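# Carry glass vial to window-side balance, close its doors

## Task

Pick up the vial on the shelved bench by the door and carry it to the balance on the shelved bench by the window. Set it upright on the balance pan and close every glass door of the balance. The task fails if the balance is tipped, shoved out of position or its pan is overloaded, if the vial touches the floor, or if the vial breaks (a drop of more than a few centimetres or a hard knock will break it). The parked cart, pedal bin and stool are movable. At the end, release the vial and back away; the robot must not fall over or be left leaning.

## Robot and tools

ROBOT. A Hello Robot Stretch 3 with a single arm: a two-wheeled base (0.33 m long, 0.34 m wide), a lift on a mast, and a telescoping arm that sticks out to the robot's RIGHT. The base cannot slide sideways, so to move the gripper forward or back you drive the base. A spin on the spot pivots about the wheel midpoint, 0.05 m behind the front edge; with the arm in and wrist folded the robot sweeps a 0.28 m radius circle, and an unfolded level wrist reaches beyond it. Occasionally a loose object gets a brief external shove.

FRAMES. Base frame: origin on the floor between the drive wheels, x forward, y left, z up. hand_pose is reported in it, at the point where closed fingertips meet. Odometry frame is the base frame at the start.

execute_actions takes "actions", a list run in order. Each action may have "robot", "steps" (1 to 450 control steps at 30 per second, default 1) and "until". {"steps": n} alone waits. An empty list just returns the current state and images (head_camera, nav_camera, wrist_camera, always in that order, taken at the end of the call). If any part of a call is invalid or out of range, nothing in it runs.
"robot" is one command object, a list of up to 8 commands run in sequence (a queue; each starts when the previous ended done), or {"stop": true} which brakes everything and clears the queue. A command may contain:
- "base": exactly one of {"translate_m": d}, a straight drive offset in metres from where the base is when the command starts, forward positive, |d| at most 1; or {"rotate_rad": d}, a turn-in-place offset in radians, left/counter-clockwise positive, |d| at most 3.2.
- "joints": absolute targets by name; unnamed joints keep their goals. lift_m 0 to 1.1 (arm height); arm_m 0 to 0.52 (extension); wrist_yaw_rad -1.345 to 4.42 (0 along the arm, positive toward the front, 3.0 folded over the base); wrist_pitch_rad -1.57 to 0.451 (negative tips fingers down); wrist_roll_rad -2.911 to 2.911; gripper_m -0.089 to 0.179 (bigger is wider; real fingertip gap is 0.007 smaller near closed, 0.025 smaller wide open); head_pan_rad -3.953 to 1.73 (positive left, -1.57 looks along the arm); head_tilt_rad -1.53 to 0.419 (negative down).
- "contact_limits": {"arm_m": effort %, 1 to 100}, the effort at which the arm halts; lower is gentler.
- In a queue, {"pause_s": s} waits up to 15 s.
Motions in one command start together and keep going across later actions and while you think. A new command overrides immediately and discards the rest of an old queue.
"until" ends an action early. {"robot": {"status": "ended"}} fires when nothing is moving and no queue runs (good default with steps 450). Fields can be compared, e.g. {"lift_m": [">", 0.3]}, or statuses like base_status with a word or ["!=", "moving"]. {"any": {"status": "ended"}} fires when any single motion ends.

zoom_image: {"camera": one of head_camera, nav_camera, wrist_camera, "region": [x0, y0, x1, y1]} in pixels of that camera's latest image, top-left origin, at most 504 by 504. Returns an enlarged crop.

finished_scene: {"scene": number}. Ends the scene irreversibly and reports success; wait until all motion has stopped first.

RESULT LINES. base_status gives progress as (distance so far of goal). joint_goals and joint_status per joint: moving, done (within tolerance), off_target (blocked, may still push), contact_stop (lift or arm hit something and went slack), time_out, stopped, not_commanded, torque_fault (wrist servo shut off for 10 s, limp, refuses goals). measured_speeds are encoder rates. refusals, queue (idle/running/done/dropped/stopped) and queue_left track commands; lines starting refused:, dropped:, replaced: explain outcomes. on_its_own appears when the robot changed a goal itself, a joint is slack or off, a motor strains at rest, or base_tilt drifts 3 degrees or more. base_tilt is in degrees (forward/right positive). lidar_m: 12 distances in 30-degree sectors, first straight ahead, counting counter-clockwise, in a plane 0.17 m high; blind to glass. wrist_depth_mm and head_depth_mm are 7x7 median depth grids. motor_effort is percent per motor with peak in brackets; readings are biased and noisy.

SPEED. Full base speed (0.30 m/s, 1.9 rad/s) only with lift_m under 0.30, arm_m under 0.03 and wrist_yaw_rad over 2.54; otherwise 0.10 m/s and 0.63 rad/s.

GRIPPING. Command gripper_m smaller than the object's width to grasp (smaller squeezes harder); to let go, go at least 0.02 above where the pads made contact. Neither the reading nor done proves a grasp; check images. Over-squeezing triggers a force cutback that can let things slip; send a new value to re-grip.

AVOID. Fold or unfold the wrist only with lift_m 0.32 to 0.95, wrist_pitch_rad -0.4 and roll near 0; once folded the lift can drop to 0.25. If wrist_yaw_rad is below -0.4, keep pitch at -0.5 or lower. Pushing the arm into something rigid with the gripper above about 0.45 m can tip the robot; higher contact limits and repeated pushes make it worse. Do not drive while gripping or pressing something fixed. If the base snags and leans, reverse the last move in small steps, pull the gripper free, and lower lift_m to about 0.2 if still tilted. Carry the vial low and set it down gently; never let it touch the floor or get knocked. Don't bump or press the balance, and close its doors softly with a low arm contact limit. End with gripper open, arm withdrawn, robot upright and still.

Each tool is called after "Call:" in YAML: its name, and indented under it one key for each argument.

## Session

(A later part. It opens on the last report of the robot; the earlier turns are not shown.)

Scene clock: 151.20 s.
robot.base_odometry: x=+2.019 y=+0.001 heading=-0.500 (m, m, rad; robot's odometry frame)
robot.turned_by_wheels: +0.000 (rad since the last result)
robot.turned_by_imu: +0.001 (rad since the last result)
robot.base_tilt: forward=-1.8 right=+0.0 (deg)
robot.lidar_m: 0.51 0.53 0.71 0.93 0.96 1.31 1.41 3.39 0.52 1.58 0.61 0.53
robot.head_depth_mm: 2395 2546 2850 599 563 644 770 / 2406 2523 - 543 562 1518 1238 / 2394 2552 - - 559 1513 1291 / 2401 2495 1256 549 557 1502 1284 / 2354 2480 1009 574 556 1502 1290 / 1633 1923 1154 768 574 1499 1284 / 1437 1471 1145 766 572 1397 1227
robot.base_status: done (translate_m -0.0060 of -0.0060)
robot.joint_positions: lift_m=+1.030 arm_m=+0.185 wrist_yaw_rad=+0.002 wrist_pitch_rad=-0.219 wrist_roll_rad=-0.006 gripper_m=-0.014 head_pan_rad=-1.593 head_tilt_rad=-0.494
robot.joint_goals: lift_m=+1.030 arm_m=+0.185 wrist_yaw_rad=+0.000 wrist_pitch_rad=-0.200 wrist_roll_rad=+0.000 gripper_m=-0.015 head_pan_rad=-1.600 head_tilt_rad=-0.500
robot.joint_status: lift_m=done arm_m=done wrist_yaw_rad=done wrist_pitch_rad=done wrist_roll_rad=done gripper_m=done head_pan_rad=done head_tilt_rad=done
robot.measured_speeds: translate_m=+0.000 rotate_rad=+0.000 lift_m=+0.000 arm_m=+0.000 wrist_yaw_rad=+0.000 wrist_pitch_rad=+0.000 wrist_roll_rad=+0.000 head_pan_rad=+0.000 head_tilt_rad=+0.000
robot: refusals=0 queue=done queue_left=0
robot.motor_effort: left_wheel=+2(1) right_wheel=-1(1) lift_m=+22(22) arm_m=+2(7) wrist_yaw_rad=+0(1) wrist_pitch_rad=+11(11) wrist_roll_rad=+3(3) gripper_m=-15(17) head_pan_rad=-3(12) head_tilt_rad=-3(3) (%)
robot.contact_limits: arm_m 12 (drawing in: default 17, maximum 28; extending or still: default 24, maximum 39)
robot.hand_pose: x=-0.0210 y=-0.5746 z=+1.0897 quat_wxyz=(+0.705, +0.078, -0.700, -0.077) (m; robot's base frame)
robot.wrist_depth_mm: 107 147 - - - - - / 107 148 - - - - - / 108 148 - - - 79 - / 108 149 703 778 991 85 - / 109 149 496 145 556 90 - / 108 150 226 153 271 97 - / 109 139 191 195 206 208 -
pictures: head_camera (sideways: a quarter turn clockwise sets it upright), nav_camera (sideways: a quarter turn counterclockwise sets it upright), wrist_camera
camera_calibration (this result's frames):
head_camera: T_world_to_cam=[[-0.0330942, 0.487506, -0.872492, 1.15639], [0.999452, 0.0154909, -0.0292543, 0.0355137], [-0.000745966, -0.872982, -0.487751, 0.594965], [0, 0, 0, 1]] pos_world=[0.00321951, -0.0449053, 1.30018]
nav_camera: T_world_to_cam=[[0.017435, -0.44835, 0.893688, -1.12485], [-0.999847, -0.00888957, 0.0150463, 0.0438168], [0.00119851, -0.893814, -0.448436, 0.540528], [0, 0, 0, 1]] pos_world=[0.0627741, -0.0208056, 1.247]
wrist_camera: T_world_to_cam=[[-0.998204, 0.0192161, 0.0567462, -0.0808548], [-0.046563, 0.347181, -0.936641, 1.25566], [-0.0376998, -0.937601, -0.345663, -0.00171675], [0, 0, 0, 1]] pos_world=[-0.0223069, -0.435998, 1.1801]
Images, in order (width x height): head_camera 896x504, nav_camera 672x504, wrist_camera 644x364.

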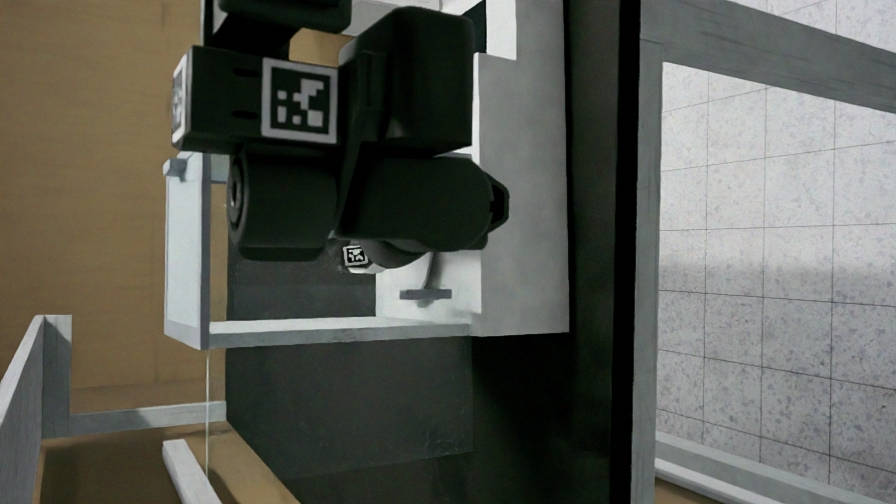

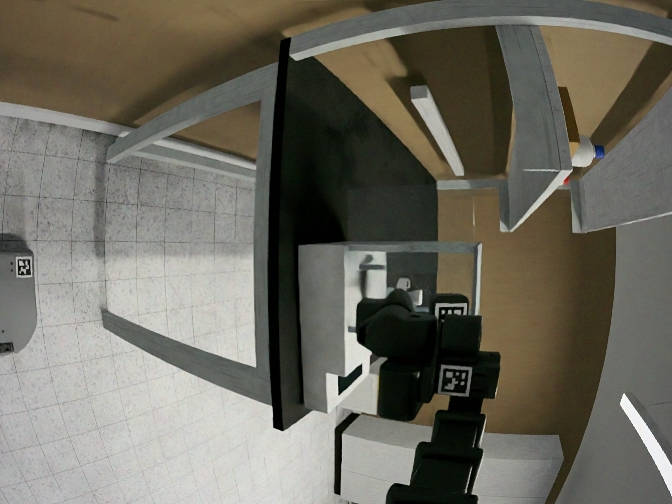

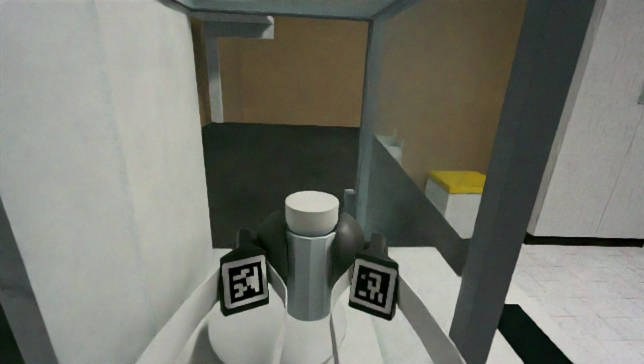

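Call:
execute_actions:
  actions:
    - {"robot":[{"joints":{"arm_m":0.198,"lift_m":1.004},"contact_limits":{"arm_m":12}}],"steps":450,"until":{"robot":{"status":"ended"}}}

Scene clock: 156.60 s.
robot.base_odometry: x=+2.019 y=+0.001 heading=-0.500 (m, m, rad; robot's odometry frame)
robot.turned_by_wheels: +0.000 (rad since the last result)
robot.turned_by_imu: +0.001 (rad since the last result)
robot.base_tilt: forward=-1.9 right=+0.0 (deg)
robot.lidar_m: 0.51 0.53 0.72 0.93 0.96 1.30 1.42 3.38 0.52 1.57 0.62 0.53
robot.head_depth_mm: 2393 2591 - 631 563 644 768 / 2384 2567 - - 561 1515 1236 / 2367 2528 - - 562 1519 1290 / 2377 1840 1263 549 557 1505 1301 / 2377 2463 1012 573 556 1507 1286 / 1618 1950 1158 767 575 1494 1283 / 1439 1459 1141 763 572 1399 1226
robot.base_status: done (translate_m -0.0060 of -0.0060)
robot.joint_positions: lift_m=+1.004 arm_m=+0.198 wrist_yaw_rad=+0.002 wrist_pitch_rad=-0.219 wrist_roll_rad=-0.006 gripper_m=-0.014 head_pan_rad=-1.593 head_tilt_rad=-0.494
robot.joint_goals: lift_m=+1.004 arm_m=+0.198 wrist_yaw_rad=+0.000 wrist_pitch_rad=-0.200 wrist_roll_rad=+0.000 gripper_m=-0.015 head_pan_rad=-1.600 head_tilt_rad=-0.500
robot.joint_status: lift_m=done arm_m=done wrist_yaw_rad=done wrist_pitch_rad=done wrist_roll_rad=done gripper_m=done head_pan_rad=done head_tilt_rad=done
robot.measured_speeds: translate_m=+0.000 rotate_rad=+0.000 lift_m=+0.000 arm_m=+0.000 wrist_yaw_rad=+0.000 wrist_pitch_rad=+0.000 wrist_roll_rad=+0.000 head_pan_rad=+0.000 head_tilt_rad=+0.000
robot: refusals=0 queue=done queue_left=0
robot.motor_effort: left_wheel=+2(1) right_wheel=-1(1) lift_m=+22(23) arm_m=+2(3) wrist_yaw_rad=-2(1) wrist_pitch_rad=+11(11) wrist_roll_rad=+3(3) gripper_m=-18(18) head_pan_rad=-2(2) head_tilt_rad=-4(4) (%)
robot.contact_limits: arm_m 12 (drawing in: default 17, maximum 28; extending or still: default 24, maximum 39)
robot.hand_pose: x=-0.0210 y=-0.5876 z=+1.0636 quat_wxyz=(+0.705, +0.078, -0.700, -0.077) (m; robot's base frame)
robot.wrist_depth_mm: 109 149 - - - - 57 / 108 149 - - - - 60 / 109 150 - - - - 64 / 107 150 685 644 799 - - / 106 150 283 146 296 78 - / 107 152 220 153 232 78 - / 107 141 161 165 180 88 243
pictures: head_camera (sideways: a quarter turn clockwise sets it upright), nav_camera (sideways: a quarter turn counterclockwise sets it upright), wrist_camera
camera_calibration (this result's frames):
head_camera: T_world_to_cam=[[-0.0330937, 0.487506, -0.872492, 1.15639], [0.999452, 0.0154899, -0.0292543, 0.0355137], [-0.000746798, -0.872982, -0.487751, 0.594965], [0, 0, 0, 1]] pos_world=[0.00321946, -0.0449053, 1.30018]
nav_camera: T_world_to_cam=[[0.0174345, -0.44835, 0.893688, -1.12485], [-0.999847, -0.00888861, 0.0150463, 0.0438168], [0.00119766, -0.893814, -0.448436, 0.540528], [0, 0, 0, 1]] pos_world=[0.062774, -0.0208057, 1.247]
wrist_camera: T_world_to_cam=[[-0.998204, 0.019216, 0.056746, -0.0791292], [-0.0465629, 0.347183, -0.936641, 1.23582], [-0.0376997, -0.937601, -0.345664, -0.0228902], [0, 0, 0, 1]] pos_world=[-0.0223069, -0.448995, 1.15409]
Images, in order (width x height): head_camera 896x504, nav_camera 672x504, wrist_camera 644x364.

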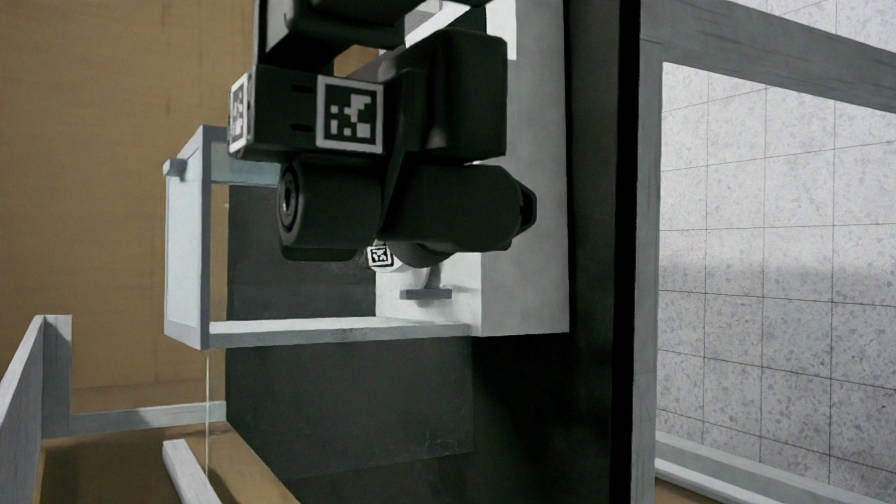

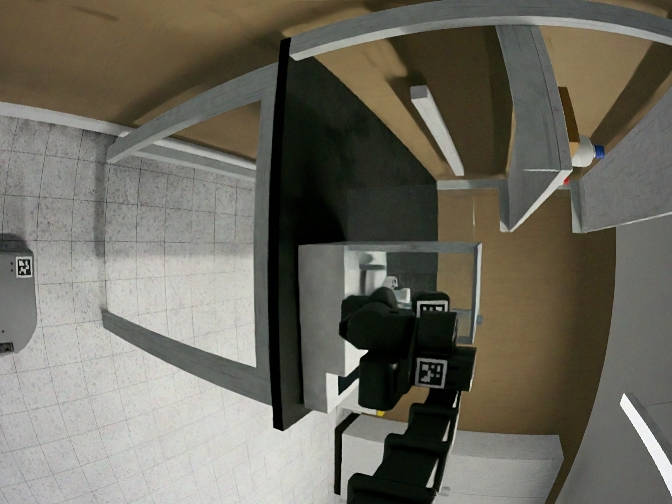

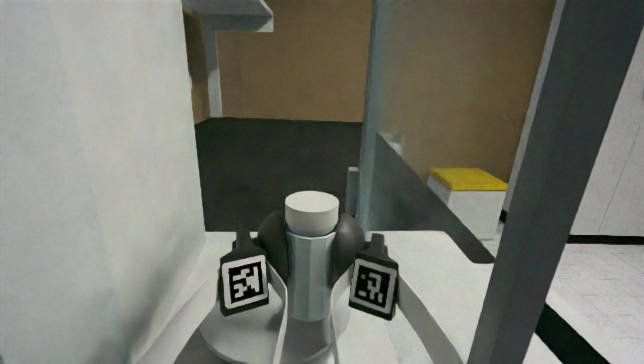

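Call:
execute_actions:
  actions:
    - {"robot":[{"base":{"translate_m":0.004},"joints":{"lift_m":0.997}}],"steps":450,"until":{"robot":{"status":"ended"}}}

Scene clock: 158.67 s.
robot.base_odometry: x=+2.022 y=-0.001 heading=-0.500 (m, m, rad; robot's odometry frame)
robot.turned_by_wheels: +0.000 (rad since the last result)
robot.turned_by_imu: +0.000 (rad since the last result)
robot.base_tilt: forward=-1.9 right=+0.0 (deg)
robot.lidar_m: 0.51 0.52 0.71 0.93 0.96 1.31 1.41 3.39 0.52 1.56 0.61 0.53
robot.head_depth_mm: 2364 2598 - 642 562 645 770 / 2378 2554 - - 560 1521 1260 / 2393 2512 - - 559 1507 1296 / 2367 1827 1363 549 557 1506 1294 / 2366 2503 1013 634 555 1515 1296 / 1639 1910 1157 765 575 1508 1282 / 1438 1451 1151 764 572 1408 1228
robot.base_status: done (translate_m +0.0040 of +0.0040)
robot.joint_positions: lift_m=+0.997 arm_m=+0.198 wrist_yaw_rad=+0.002 wrist_pitch_rad=-0.219 wrist_roll_rad=-0.006 gripper_m=-0.014 head_pan_rad=-1.593 head_tilt_rad=-0.494
robot.joint_goals: lift_m=+0.997 arm_m=+0.198 wrist_yaw_rad=+0.000 wrist_pitch_rad=-0.200 wrist_roll_rad=+0.000 gripper_m=-0.015 head_pan_rad=-1.600 head_tilt_rad=-0.500
robot.joint_status: lift_m=done arm_m=done wrist_yaw_rad=done wrist_pitch_rad=done wrist_roll_rad=done gripper_m=done head_pan_rad=done head_tilt_rad=done
robot.measured_speeds: translate_m=+0.000 rotate_rad=+0.000 lift_m=+0.000 arm_m=+0.000 wrist_yaw_rad=+0.000 wrist_pitch_rad=+0.000 wrist_roll_rad=+0.000 head_pan_rad=+0.000 head_tilt_rad=+0.000
robot: refusals=0 queue=done queue_left=0
robot.motor_effort: left_wheel=+1(4) right_wheel=-1(3) lift_m=+23(24) arm_m=+2(2) wrist_yaw_rad=-1(1) wrist_pitch_rad=+11(11) wrist_roll_rad=+3(3) gripper_m=-18(17) head_pan_rad=-3(3) head_tilt_rad=-4(5) (%)
robot.contact_limits: arm_m 12 (drawing in: default 17, maximum 28; extending or still: default 24, maximum 39)
robot.hand_pose: x=-0.0210 y=-0.5876 z=+1.0567 quat_wxyz=(+0.705, +0.078, -0.700, -0.077) (m; robot's base frame)
robot.wrist_depth_mm: 103 141 - - - - 59 / 103 141 - - - - 60 / 104 142 - - - - 64 / 104 142 616 673 732 - 68 / 104 143 251 146 284 460 - / 104 144 209 153 220 84 - / 104 132 155 158 171 85 225
pictures: head_camera (sideways: a quarter turn clockwise sets it upright), nav_camera (sideways: a quarter turn counterclockwise sets it upright), wrist_camera
camera_calibration (this result's frames):
head_camera: T_world_to_cam=[[-0.0330938, 0.487506, -0.872492, 1.15639], [0.999452, 0.0154902, -0.0292543, 0.0355137], [-0.000746589, -0.872982, -0.487752, 0.594965], [0, 0, 0, 1]] pos_world=[0.00321948, -0.0449053, 1.30018]
nav_camera: T_world_to_cam=[[0.0174346, -0.44835, 0.893688, -1.12485], [-0.999847, -0.00888885, 0.0150463, 0.0438168], [0.00119788, -0.893814, -0.448436, 0.540528], [0, 0, 0, 1]] pos_world=[0.062774, -0.0208057, 1.247]
wrist_camera: T_world_to_cam=[[-0.998204, 0.0192161, 0.0567459, -0.0787321], [-0.0465627, 0.347182, -0.936641, 1.22927], [-0.0376998, -0.937601, -0.345664, -0.0253088], [0, 0, 0, 1]] pos_world=[-0.0223069, -0.448996, 1.1471]
Images, in order (width x height): head_camera 896x504, nav_camera 672x504, wrist_camera 644x364.

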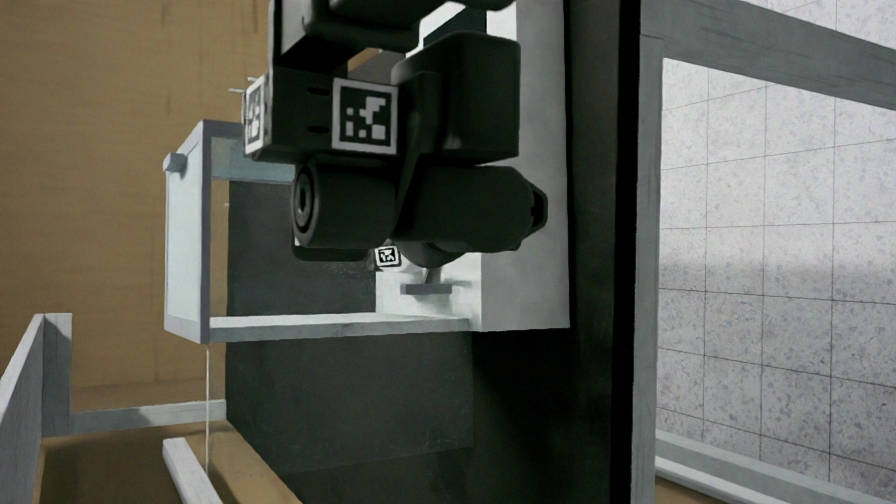

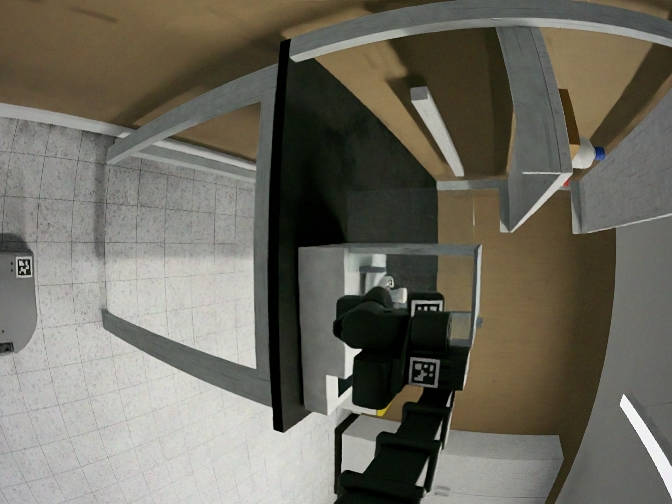

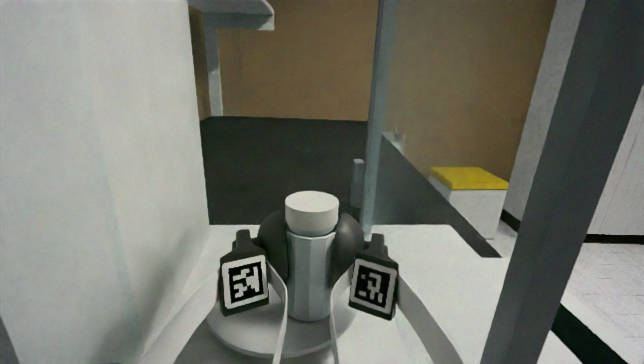

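Call:
execute_actions:
  actions:
    - {"robot":[{"joints":{"lift_m":0.995}},{"joints":{"gripper_m":0.025}},{"joints":{"gripper_m":0.043}},{"pause_s":0.3}],"steps":450,"until":{"robot":{"status":"ended"}}}

Scene clock: 162.23 s.
robot.base_odometry: x=+2.022 y=-0.001 heading=-0.500 (m, m, rad; robot's odometry frame)
robot.turned_by_wheels: +0.000 (rad since the last result)
robot.turned_by_imu: +0.001 (rad since the last result)
robot.base_tilt: forward=-1.9 right=+0.0 (deg)
robot.lidar_m: 0.51 0.52 0.71 0.93 0.96 1.30 1.41 3.40 0.52 1.56 0.61 0.53
robot.head_depth_mm: 2381 2587 - 655 564 641 769 / 2399 2540 - - 566 1519 1268 / 2384 2514 - - 560 1508 1291 / 2398 1826 1361 563 556 1503 1294 / 2359 2503 1012 634 556 1501 1296 / 1627 1913 1152 767 576 1499 1292 / 1430 1450 1142 763 573 1403 1225
robot.base_status: done (translate_m +0.0040 of +0.0040)
robot.joint_positions: lift_m=+0.995 arm_m=+0.198 wrist_yaw_rad=+0.002 wrist_pitch_rad=-0.216 wrist_roll_rad=-0.006 gripper_m=+0.043 head_pan_rad=-1.593 head_tilt_rad=-0.494
robot.joint_goals: lift_m=+0.995 arm_m=+0.198 wrist_yaw_rad=+0.000 wrist_pitch_rad=-0.200 wrist_roll_rad=+0.000 gripper_m=+0.043 head_pan_rad=-1.600 head_tilt_rad=-0.500
robot.joint_status: lift_m=done arm_m=done wrist_yaw_rad=done wrist_pitch_rad=done wrist_roll_rad=done gripper_m=done head_pan_rad=done head_tilt_rad=done
robot.measured_speeds: translate_m=+0.000 rotate_rad=+0.000 lift_m=+0.000 arm_m=+0.000 wrist_yaw_rad=+0.000 wrist_pitch_rad=+0.000 wrist_roll_rad=+0.000 head_pan_rad=+0.000 head_tilt_rad=+0.000
robot: refusals=0 queue=done queue_left=0
robot.motor_effort: left_wheel=+1(1) right_wheel=-1(1) lift_m=+22(23) arm_m=+2(2) wrist_yaw_rad=-1(1) wrist_pitch_rad=+10(11) wrist_roll_rad=+3(3) gripper_m=+1(72) head_pan_rad=-3(3) head_tilt_rad=-3(2) (%)
robot.contact_limits: arm_m 12 (drawing in: default 17, maximum 28; extending or still: default 24, maximum 39)
robot.hand_pose: x=-0.0210 y=-0.5878 z=+1.0553 quat_wxyz=(+0.705, +0.078, -0.701, -0.076) (m; robot's base frame)
robot.wrist_depth_mm: 103 141 - - - - 59 / 103 141 - - - - 60 / 103 142 - - - - 64 / 104 142 618 677 722 - 68 / 104 143 247 146 283 460 - / 104 143 - 156 218 84 - / 104 132 154 156 169 84 221
pictures: head_camera (sideways: a quarter turn clockwise sets it upright), nav_camera (sideways: a quarter turn counterclockwise sets it upright), wrist_camera
camera_calibration (this result's frames):
head_camera: T_world_to_cam=[[-0.0330938, 0.487506, -0.872492, 1.15639], [0.999452, 0.0154902, -0.0292543, 0.0355137], [-0.000746589, -0.872982, -0.487752, 0.594965], [0, 0, 0, 1]] pos_world=[0.00321948, -0.0449053, 1.30018]
nav_camera: T_world_to_cam=[[0.0174346, -0.44835, 0.893688, -1.12485], [-0.999847, -0.00888885, 0.0150463, 0.0438168], [0.00119788, -0.893814, -0.448436, 0.540528], [0, 0, 0, 1]] pos_world=[0.062774, -0.0208057, 1.247]
wrist_camera: T_world_to_cam=[[-0.998204, 0.0193712, 0.056687, -0.0784994], [-0.0465579, 0.344596, -0.937596, 1.2276], [-0.0376965, -0.938551, -0.343076, -0.0292563], [0, 0, 0, 1]] pos_world=[-0.0223068, -0.448965, 1.14541]
Images, in order (width x height): head_camera 896x504, nav_camera 672x504, wrist_camera 644x364.

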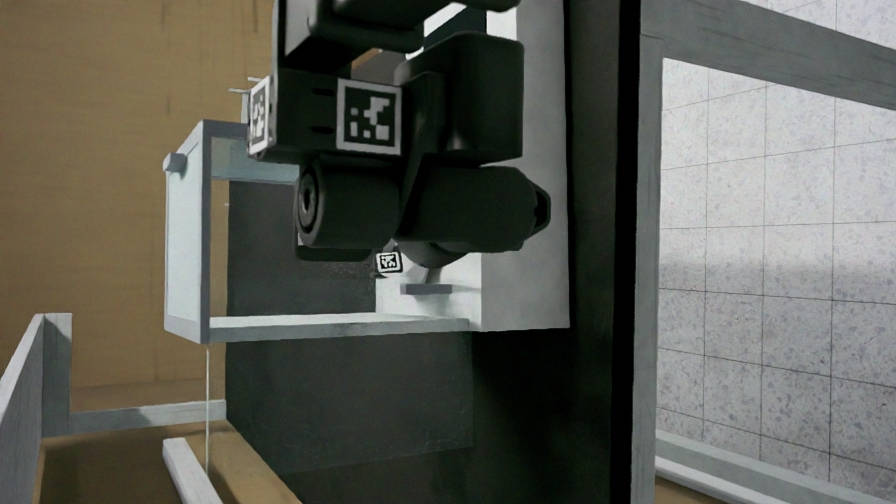

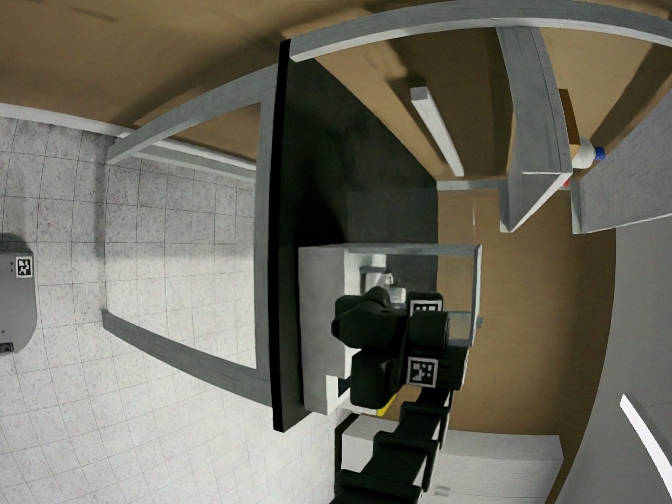

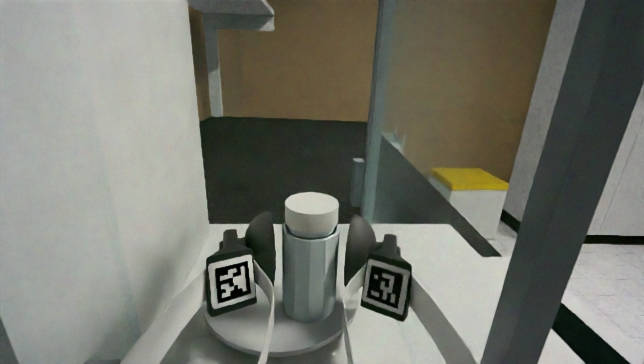

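Call:
execute_actions:
  actions:
    - {"robot":[{"joints":{"arm_m":0.158},"contact_limits":{"arm_m":12}},{"joints":{"gripper_m":0.02}},{"joints":{"arm_m":0.06},"contact_limits":{"arm_m":12}},{"base":{"translate_m":0.057},"joints":{"gripper_m":0.04}}],"steps":450,"until":{"robot":{"status":"ended"}}}

Scene clock: 171.30 s.
robot.base_odometry: x=+2.072 y=-0.028 heading=-0.500 (m, m, rad; robot's odometry frame)
robot.turned_by_wheels: +0.000 (rad since the last result)
robot.turned_by_imu: +0.001 (rad since the last result)
robot.base_tilt: forward=-1.9 right=+0.0 (deg)
robot.lidar_m: 0.45 0.47 0.63 0.93 0.96 1.31 1.47 3.40 0.54 1.33 0.58 0.47
robot.head_depth_mm: 2388 2582 2745 - - - 790 / 2413 2497 1142 - - - 1264 / 2417 2499 1175 - - - 1263 / 2366 1833 1018 - - 1504 1293 / 2308 2541 1154 769 576 1503 1293 / 1628 1803 1153 768 575 1466 1289 / 1041 1289 1150 763 574 1333 1226
robot.base_status: done (translate_m +0.0570 of +0.0570)
robot.joint_positions: lift_m=+0.995 arm_m=+0.060 wrist_yaw_rad=+0.002 wrist_pitch_rad=-0.216 wrist_roll_rad=-0.006 gripper_m=+0.040 head_pan_rad=-1.593 head_tilt_rad=-0.494
robot.joint_goals: lift_m=+0.995 arm_m=+0.060 wrist_yaw_rad=+0.000 wrist_pitch_rad=-0.200 wrist_roll_rad=+0.000 gripper_m=+0.040 head_pan_rad=-1.600 head_tilt_rad=-0.500
robot.joint_status: lift_m=done arm_m=done wrist_yaw_rad=done wrist_pitch_rad=done wrist_roll_rad=done gripper_m=done head_pan_rad=done head_tilt_rad=done
robot.measured_speeds: translate_m=+0.000 rotate_rad=+0.000 lift_m=+0.000 arm_m=+0.000 wrist_yaw_rad=+0.000 wrist_pitch_rad=+0.000 wrist_roll_rad=+0.000 head_pan_rad=+0.000 head_tilt_rad=+0.000
robot: refusals=0 queue=done queue_left=0
robot.motor_effort: left_wheel=+2(6) right_wheel=-1(3) lift_m=+22(22) arm_m=-2(4) wrist_yaw_rad=-1(1) wrist_pitch_rad=+10(9) wrist_roll_rad=+3(3) gripper_m=+0(75) head_pan_rad=-4(3) head_tilt_rad=-4(3) (%)
robot.contact_limits: arm_m 12 (drawing in: default 17, maximum 28; extending or still: default 24, maximum 39)
robot.hand_pose: x=-0.0210 y=-0.4503 z=+1.0553 quat_wxyz=(+0.705, +0.078, -0.701, -0.076) (m; robot's base frame)
robot.wrist_depth_mm: 565 838 - - - - - / 519 786 - - - - - / 556 853 - - - - - / 562 648 679 338 381 - - / 439 450 491 256 282 286 - / 341 346 - 224 234 238 269 / 279 279 287 238 247 252 262
pictures: head_camera (sideways: a quarter turn clockwise sets it upright), nav_camera (sideways: a quarter turn counterclockwise sets it upright), wrist_camera
camera_calibration (this result's frames):
head_camera: T_world_to_cam=[[-0.0330869, 0.487537, -0.872475, 1.15637], [0.999452, 0.0154784, -0.0292529, 0.035512], [-0.000757343, -0.872965, -0.487782, 0.595006], [0, 0, 0, 1]] pos_world=[0.0032189, -0.0449052, 1.30018]
nav_camera: T_world_to_cam=[[0.0174282, -0.448382, 0.893672, -1.12483], [-0.999847, -0.00887663, 0.0150452, 0.0438183], [0.00118683, -0.893798, -0.448468, 0.54057], [0, 0, 0, 1]] pos_world=[0.0627738, -0.0208044, 1.247]
wrist_camera: T_world_to_cam=[[-0.998204, 0.0193932, 0.0566873, -0.0811594], [-0.04655, 0.344611, -0.937591, 1.1802], [-0.0377179, -0.938545, -0.343089, 0.0998467], [0, 0, 0, 1]] pos_world=[-0.0223092, -0.311426, 1.1454]
Images, in order (width x height): head_camera 896x504, nav_camera 672x504, wrist_camera 644x364.

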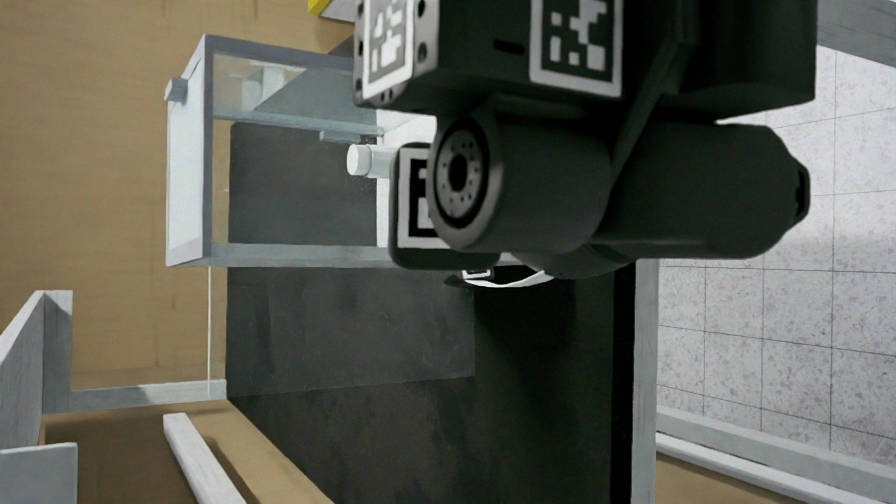

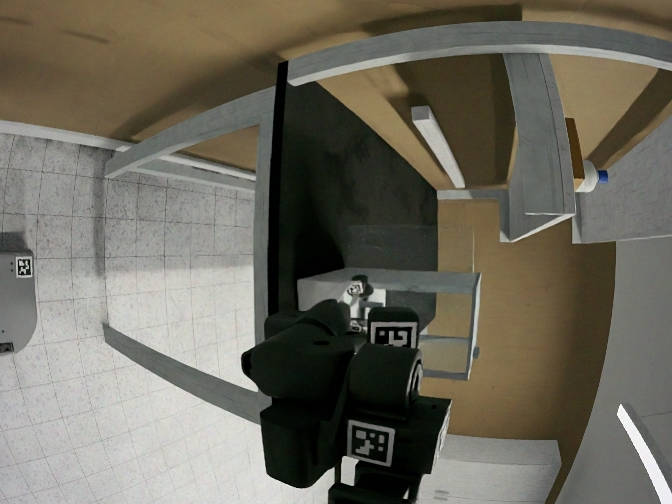

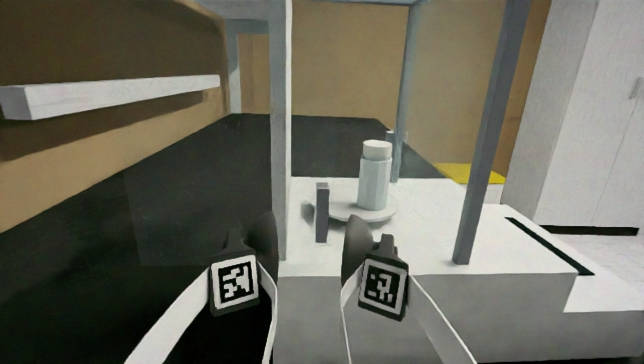

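Call:
execute_actions:
  actions:
    - {"robot":[{"joints":{"arm_m":0.098,"lift_m":0.992},"contact_limits":{"arm_m":10}},{"base":{"translate_m":-0.04}}],"steps":450,"until":{"robot":{"status":"ended"}}}

Scene clock: 177.00 s.
robot.base_odometry: x=+2.037 y=-0.009 heading=-0.500 (m, m, rad; robot's odometry frame)
robot.turned_by_wheels: +0.000 (rad since the last result)
robot.turned_by_imu: +0.001 (rad since the last result)
robot.base_tilt: forward=-1.8 right=+0.0 (deg)
robot.lidar_m: 0.49 0.51 0.69 0.93 0.96 1.30 1.43 3.39 0.53 1.49 0.60 0.51
robot.head_depth_mm: 2395 2612 2780 - - 673 733 / 2380 2516 1275 - - 1469 1296 / 2381 2505 1170 - - 1470 1303 / 2398 1837 1167 - 558 1508 1297 / 2370 2506 1084 702 564 1503 1296 / 1614 1844 1153 767 574 1499 1287 / 1388 1403 1150 763 573 1366 1233
robot.base_status: done (translate_m -0.0400 of -0.0400)
robot.joint_positions: lift_m=+0.992 arm_m=+0.098 wrist_yaw_rad=+0.005 wrist_pitch_rad=-0.219 wrist_roll_rad=-0.006 gripper_m=+0.040 head_pan_rad=-1.593 head_tilt_rad=-0.494
robot.joint_goals: lift_m=+0.992 arm_m=+0.098 wrist_yaw_rad=+0.000 wrist_pitch_rad=-0.200 wrist_roll_rad=+0.000 gripper_m=+0.040 head_pan_rad=-1.600 head_tilt_rad=-0.500
robot.joint_status: lift_m=done arm_m=done wrist_yaw_rad=done wrist_pitch_rad=done wrist_roll_rad=done gripper_m=done head_pan_rad=done head_tilt_rad=done
robot.measured_speeds: translate_m=+0.000 rotate_rad=+0.000 lift_m=+0.000 arm_m=+0.000 wrist_yaw_rad=+0.000 wrist_pitch_rad=+0.000 wrist_roll_rad=+0.000 head_pan_rad=+0.000 head_tilt_rad=+0.000
robot: refusals=0 queue=done queue_left=0
robot.motor_effort: left_wheel=+2(3) right_wheel=-2(5) lift_m=+22(22) arm_m=+3(4) wrist_yaw_rad=-3(2) wrist_pitch_rad=+12(12) wrist_roll_rad=+3(3) gripper_m=-1(2) head_pan_rad=-3(3) head_tilt_rad=-4(3) (%)
robot.contact_limits: arm_m 10 (drawing in: default 17, maximum 28; extending or still: default 24, maximum 39)
robot.hand_pose: x=-0.0203 y=-0.4875 z=+1.0516 quat_wxyz=(+0.705, +0.080, -0.700, -0.076) (m; robot's base frame)
robot.wrist_depth_mm: 602 841 220 - - - - / 561 851 220 - - - - / 619 883 224 - - - - / 581 635 280 295 364 - - / 432 441 227 249 268 356 - / 334 342 - 201 199 211 - / 271 276 190 194 198 204 221
pictures: head_camera (sideways: a quarter turn clockwise sets it upright), nav_camera (sideways: a quarter turn counterclockwise sets it upright), wrist_camera
camera_calibration (this result's frames):
head_camera: T_world_to_cam=[[-0.0330813, 0.487556, -0.872465, 1.15636], [0.999452, 0.0154684, -0.0292522, 0.0355109], [-0.000766383, -0.872955, -0.4878, 0.595029], [0, 0, 0, 1]] pos_world=[0.00321843, -0.0449051, 1.30018]
nav_camera: T_world_to_cam=[[0.0174231, -0.4484, 0.893663, -1.12482], [-0.999848, -0.00886633, 0.0150445, 0.0438191], [0.00117755, -0.893789, -0.448486, 0.540593], [0, 0, 0, 1]] pos_world=[0.0627736, -0.0208039, 1.247]
wrist_camera: T_world_to_cam=[[-0.998256, 0.0165656, 0.0566561, -0.0809177], [-0.0473885, 0.347368, -0.936531, 1.18973], [-0.0351948, -0.937583, -0.345977, 0.0672507], [0, 0, 0, 1]] pos_world=[-0.0220301, -0.348881, 1.14207]
Images, in order (width x height): head_camera 896x504, nav_camera 672x504, wrist_camera 644x364.

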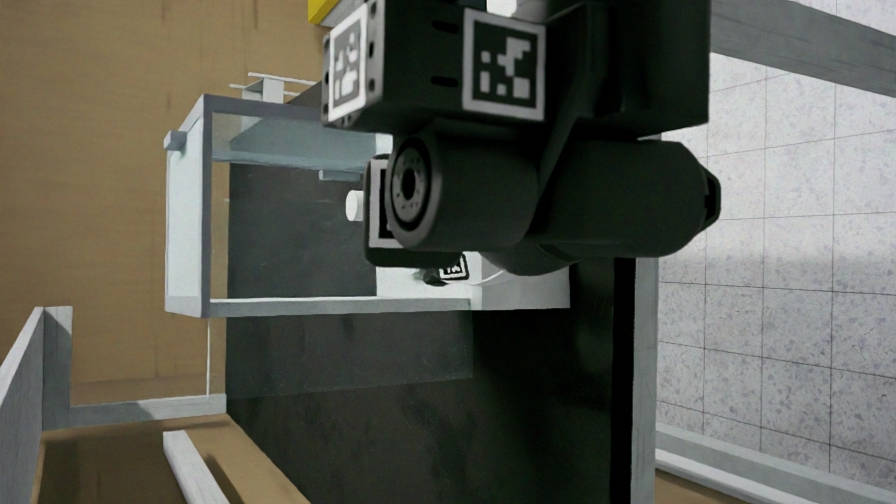

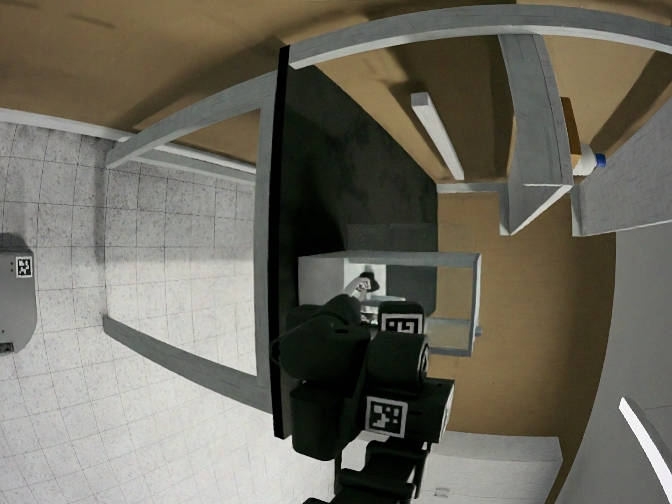

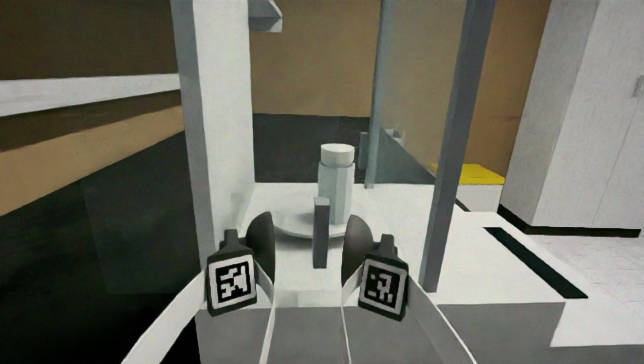

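Call:
execute_actions:
  actions:
    - {"robot":[{"joints":{"arm_m":0.094},"contact_limits":{"arm_m":10}},{"base":{"translate_m":-0.06}}],"steps":450,"until":{"robot":{"status":"ended"}}}

Scene clock: 181.17 s.
robot.base_odometry: x=+1.985 y=+0.020 heading=-0.500 (m, m, rad; robot's odometry frame)
robot.turned_by_wheels: +0.000 (rad since the last result)
robot.turned_by_imu: +0.001 (rad since the last result)
robot.base_tilt: forward=-1.9 right=-0.1 (deg)
robot.lidar_m: 0.55 0.57 0.77 0.93 0.96 1.30 1.37 3.39 0.50 1.73 0.64 0.57
robot.head_depth_mm: 2383 2600 2772 - - 1443 1273 / 2388 2549 2618 - - 684 755 / 2372 2528 1176 - - 1474 1297 / 2375 2498 1125 - 557 1513 1286 / 2391 2532 1162 574 555 1513 1294 / 1632 1741 580 698 557 1504 1279 / 1553 1667 1147 765 572 1418 1290
robot.base_status: done (translate_m -0.0600 of -0.0600)
robot.joint_positions: lift_m=+0.992 arm_m=+0.094 wrist_yaw_rad=+0.005 wrist_pitch_rad=-0.219 wrist_roll_rad=-0.006 gripper_m=+0.040 head_pan_rad=-1.593 head_tilt_rad=-0.494
robot.joint_goals: lift_m=+0.992 arm_m=+0.094 wrist_yaw_rad=+0.000 wrist_pitch_rad=-0.200 wrist_roll_rad=+0.000 gripper_m=+0.040 head_pan_rad=-1.600 head_tilt_rad=-0.500
robot.joint_status: lift_m=done arm_m=done wrist_yaw_rad=done wrist_pitch_rad=done wrist_roll_rad=done gripper_m=done head_pan_rad=done head_tilt_rad=done
robot.measured_speeds: translate_m=+0.000 rotate_rad=+0.000 lift_m=+0.000 arm_m=+0.000 wrist_yaw_rad=+0.000 wrist_pitch_rad=+0.000 wrist_roll_rad=+0.000 head_pan_rad=+0.000 head_tilt_rad=+0.000
robot: refusals=0 queue=done queue_left=0
robot.motor_effort: left_wheel=+2(3) right_wheel=-2(7) lift_m=+22(22) arm_m=-2(2) wrist_yaw_rad=-3(3) wrist_pitch_rad=+11(11) wrist_roll_rad=+3(3) gripper_m=-1(2) head_pan_rad=-2(4) head_tilt_rad=-4(3) (%)
robot.contact_limits: arm_m 10 (drawing in: default 17, maximum 28; extending or still: default 24, maximum 39)
robot.hand_pose: x=-0.0203 y=-0.4841 z=+1.0517 quat_wxyz=(+0.705, +0.080, -0.700, -0.076) (m; robot's base frame)
robot.wrist_depth_mm: 157 209 - - - - - / 539 210 - - - - - / 641 211 - - - - - / 611 213 317 354 863 - - / 440 227 251 236 307 - - / 333 195 - 201 217 271 - / 273 193 198 202 209 224 -
pictures: head_camera (sideways: a quarter turn clockwise sets it upright), nav_camera (sideways: a quarter turn counterclockwise sets it upright), wrist_camera
camera_calibration (this result's frames):
head_camera: T_world_to_cam=[[-0.0330813, 0.487556, -0.872465, 1.15636], [0.999452, 0.0154683, -0.0292522, 0.0355109], [-0.000766484, -0.872955, -0.4878, 0.595029], [0, 0, 0, 1]] pos_world=[0.00321842, -0.0449051, 1.30018]
nav_camera: T_world_to_cam=[[0.017423, -0.4484, 0.893663, -1.12482], [-0.999848, -0.00886622, 0.0150445, 0.0438191], [0.00117744, -0.893789, -0.448486, 0.540594], [0, 0, 0, 1]] pos_world=[0.0627736, -0.0208039, 1.247]
wrist_camera: T_world_to_cam=[[-0.998261, 0.0162774, 0.0566525, -0.0810391], [-0.0474968, 0.347048, -0.936644, 1.18859], [-0.0349072, -0.937706, -0.345671, 0.0700894], [0, 0, 0, 1]] pos_world=[-0.0219974, -0.345455, 1.1421]
Images, in order (width x height): head_camera 896x504, nav_camera 672x504, wrist_camera 644x364.

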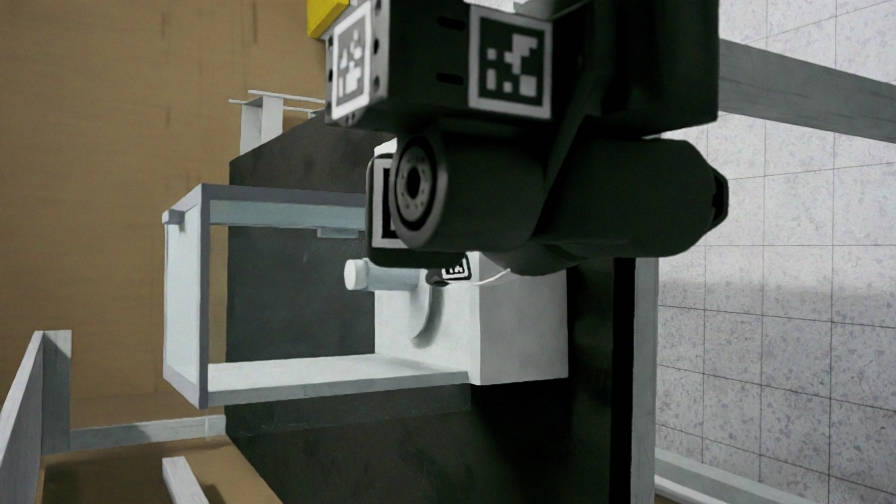

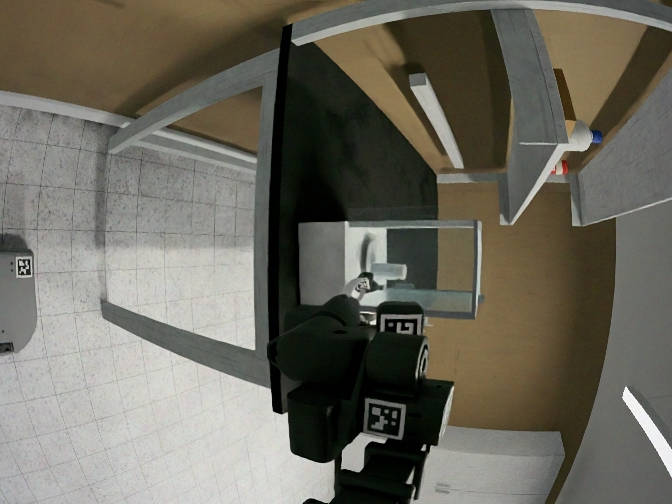

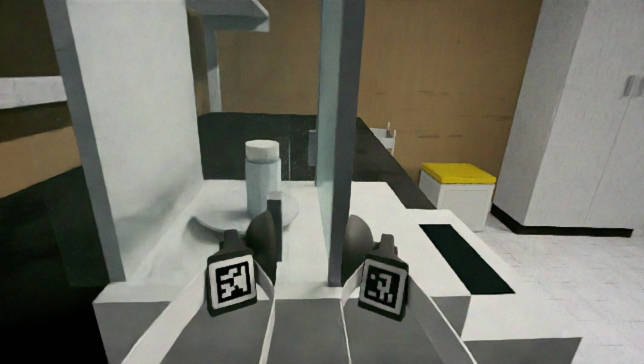

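Call:
execute_actions:
  actions:
    - {"robot":[{"base":{"translate_m":-0.027}}],"steps":450,"until":{"robot":{"status":"ended"}}}

Scene clock: 184.47 s.
robot.base_odometry: x=+1.961 y=+0.033 heading=-0.500 (m, m, rad; robot's odometry frame)
robot.turned_by_wheels: +0.000 (rad since the last result)
robot.turned_by_imu: +0.001 (rad since the last result)
robot.base_tilt: forward=-1.9 right=+0.1 (deg)
robot.lidar_m: 0.58 0.60 0.81 0.93 0.96 1.30 1.35 3.40 0.50 0.50 0.66 0.60
robot.head_depth_mm: 2380 2564 2728 - - 1481 1299 / 2372 2562 2747 - - 674 751 / 2378 2587 1175 - - 1470 1296 / 2398 2508 1018 - 556 1506 1296 / 2372 2523 1165 575 555 1509 1286 / 2165 1815 590 572 554 1494 1283 / 1631 1650 1144 763 573 1457 1285
robot.base_status: done (translate_m -0.0270 of -0.0270)
robot.joint_positions: lift_m=+0.992 arm_m=+0.094 wrist_yaw_rad=+0.005 wrist_pitch_rad=-0.219 wrist_roll_rad=-0.006 gripper_m=+0.040 head_pan_rad=-1.593 head_tilt_rad=-0.494
robot.joint_goals: lift_m=+0.992 arm_m=+0.094 wrist_yaw_rad=+0.000 wrist_pitch_rad=-0.200 wrist_roll_rad=+0.000 gripper_m=+0.040 head_pan_rad=-1.600 head_tilt_rad=-0.500
robot.joint_status: lift_m=done arm_m=done wrist_yaw_rad=done wrist_pitch_rad=done wrist_roll_rad=done gripper_m=done head_pan_rad=done head_tilt_rad=done
robot.measured_speeds: translate_m=+0.000 rotate_rad=+0.000 lift_m=+0.000 arm_m=+0.000 wrist_yaw_rad=+0.000 wrist_pitch_rad=+0.000 wrist_roll_rad=+0.000 head_pan_rad=+0.000 head_tilt_rad=+0.000
robot: refusals=0 queue=done queue_left=0
robot.motor_effort: left_wheel=+2(4) right_wheel=-2(6) lift_m=+22(22) arm_m=-2(2) wrist_yaw_rad=-3(2) wrist_pitch_rad=+11(11) wrist_roll_rad=+3(3) gripper_m=-1(2) head_pan_rad=-3(3) head_tilt_rad=-4(4) (%)
robot.contact_limits: arm_m 10 (drawing in: default 17, maximum 28; extending or still: default 24, maximum 39)
robot.hand_pose: x=-0.0203 y=-0.4841 z=+1.0517 quat_wxyz=(+0.705, +0.080, -0.700, -0.076) (m; robot's base frame)
robot.wrist_depth_mm: 179 262 - - - - - / 181 261 - - - - - / 186 264 - - - - - / 187 267 283 384 - - - / 385 240 251 264 349 - - / 319 196 - 200 265 - - / 197 193 199 204 212 226 -
pictures: head_camera (sideways: a quarter turn clockwise sets it upright), nav_camera (sideways: a quarter turn counterclockwise sets it upright), wrist_camera
camera_calibration (this result's frames):
head_camera: T_world_to_cam=[[-0.0330813, 0.487556, -0.872465, 1.15636], [0.999452, 0.0154683, -0.0292522, 0.0355109], [-0.000766484, -0.872955, -0.4878, 0.595029], [0, 0, 0, 1]] pos_world=[0.00321842, -0.0449051, 1.30018]
nav_camera: T_world_to_cam=[[0.017423, -0.4484, 0.893663, -1.12482], [-0.999848, -0.00886622, 0.0150445, 0.0438191], [0.00117744, -0.893789, -0.448486, 0.540594], [0, 0, 0, 1]] pos_world=[0.0627736, -0.0208039, 1.247]
wrist_camera: T_world_to_cam=[[-0.998261, 0.0162768, 0.0566522, -0.0810389], [-0.0474967, 0.347048, -0.936644, 1.18859], [-0.0349066, -0.937706, -0.345671, 0.0700894], [0, 0, 0, 1]] pos_world=[-0.0219973, -0.345455, 1.1421]
Images, in order (width x height): head_camera 896x504, nav_camera 672x504, wrist_camera 644x364.

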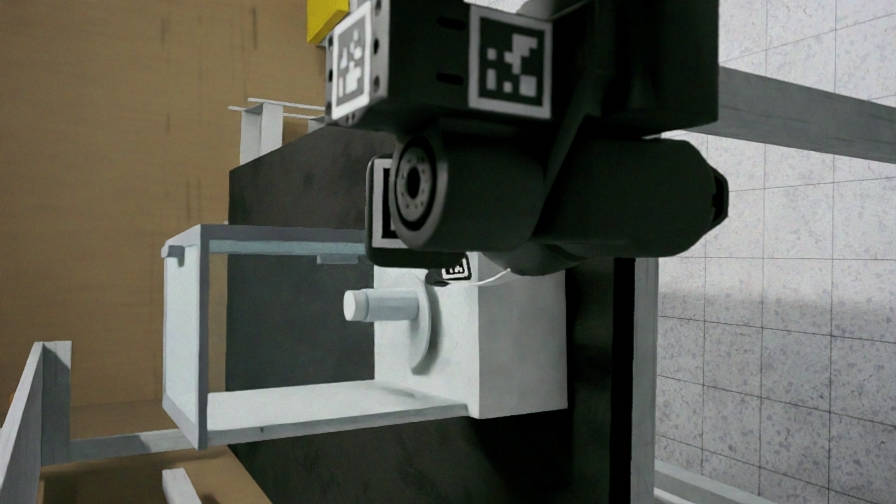

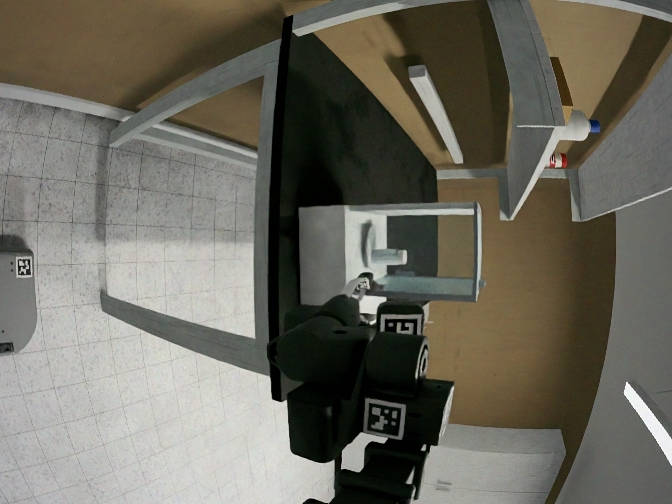

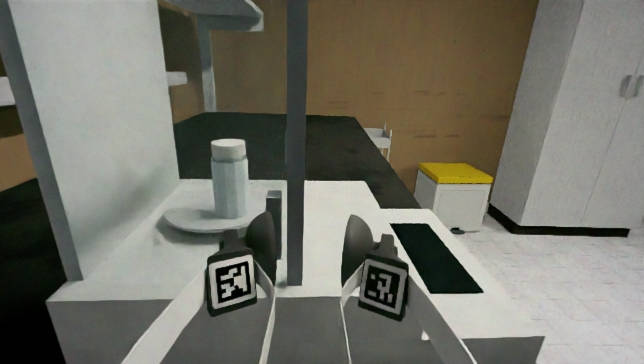

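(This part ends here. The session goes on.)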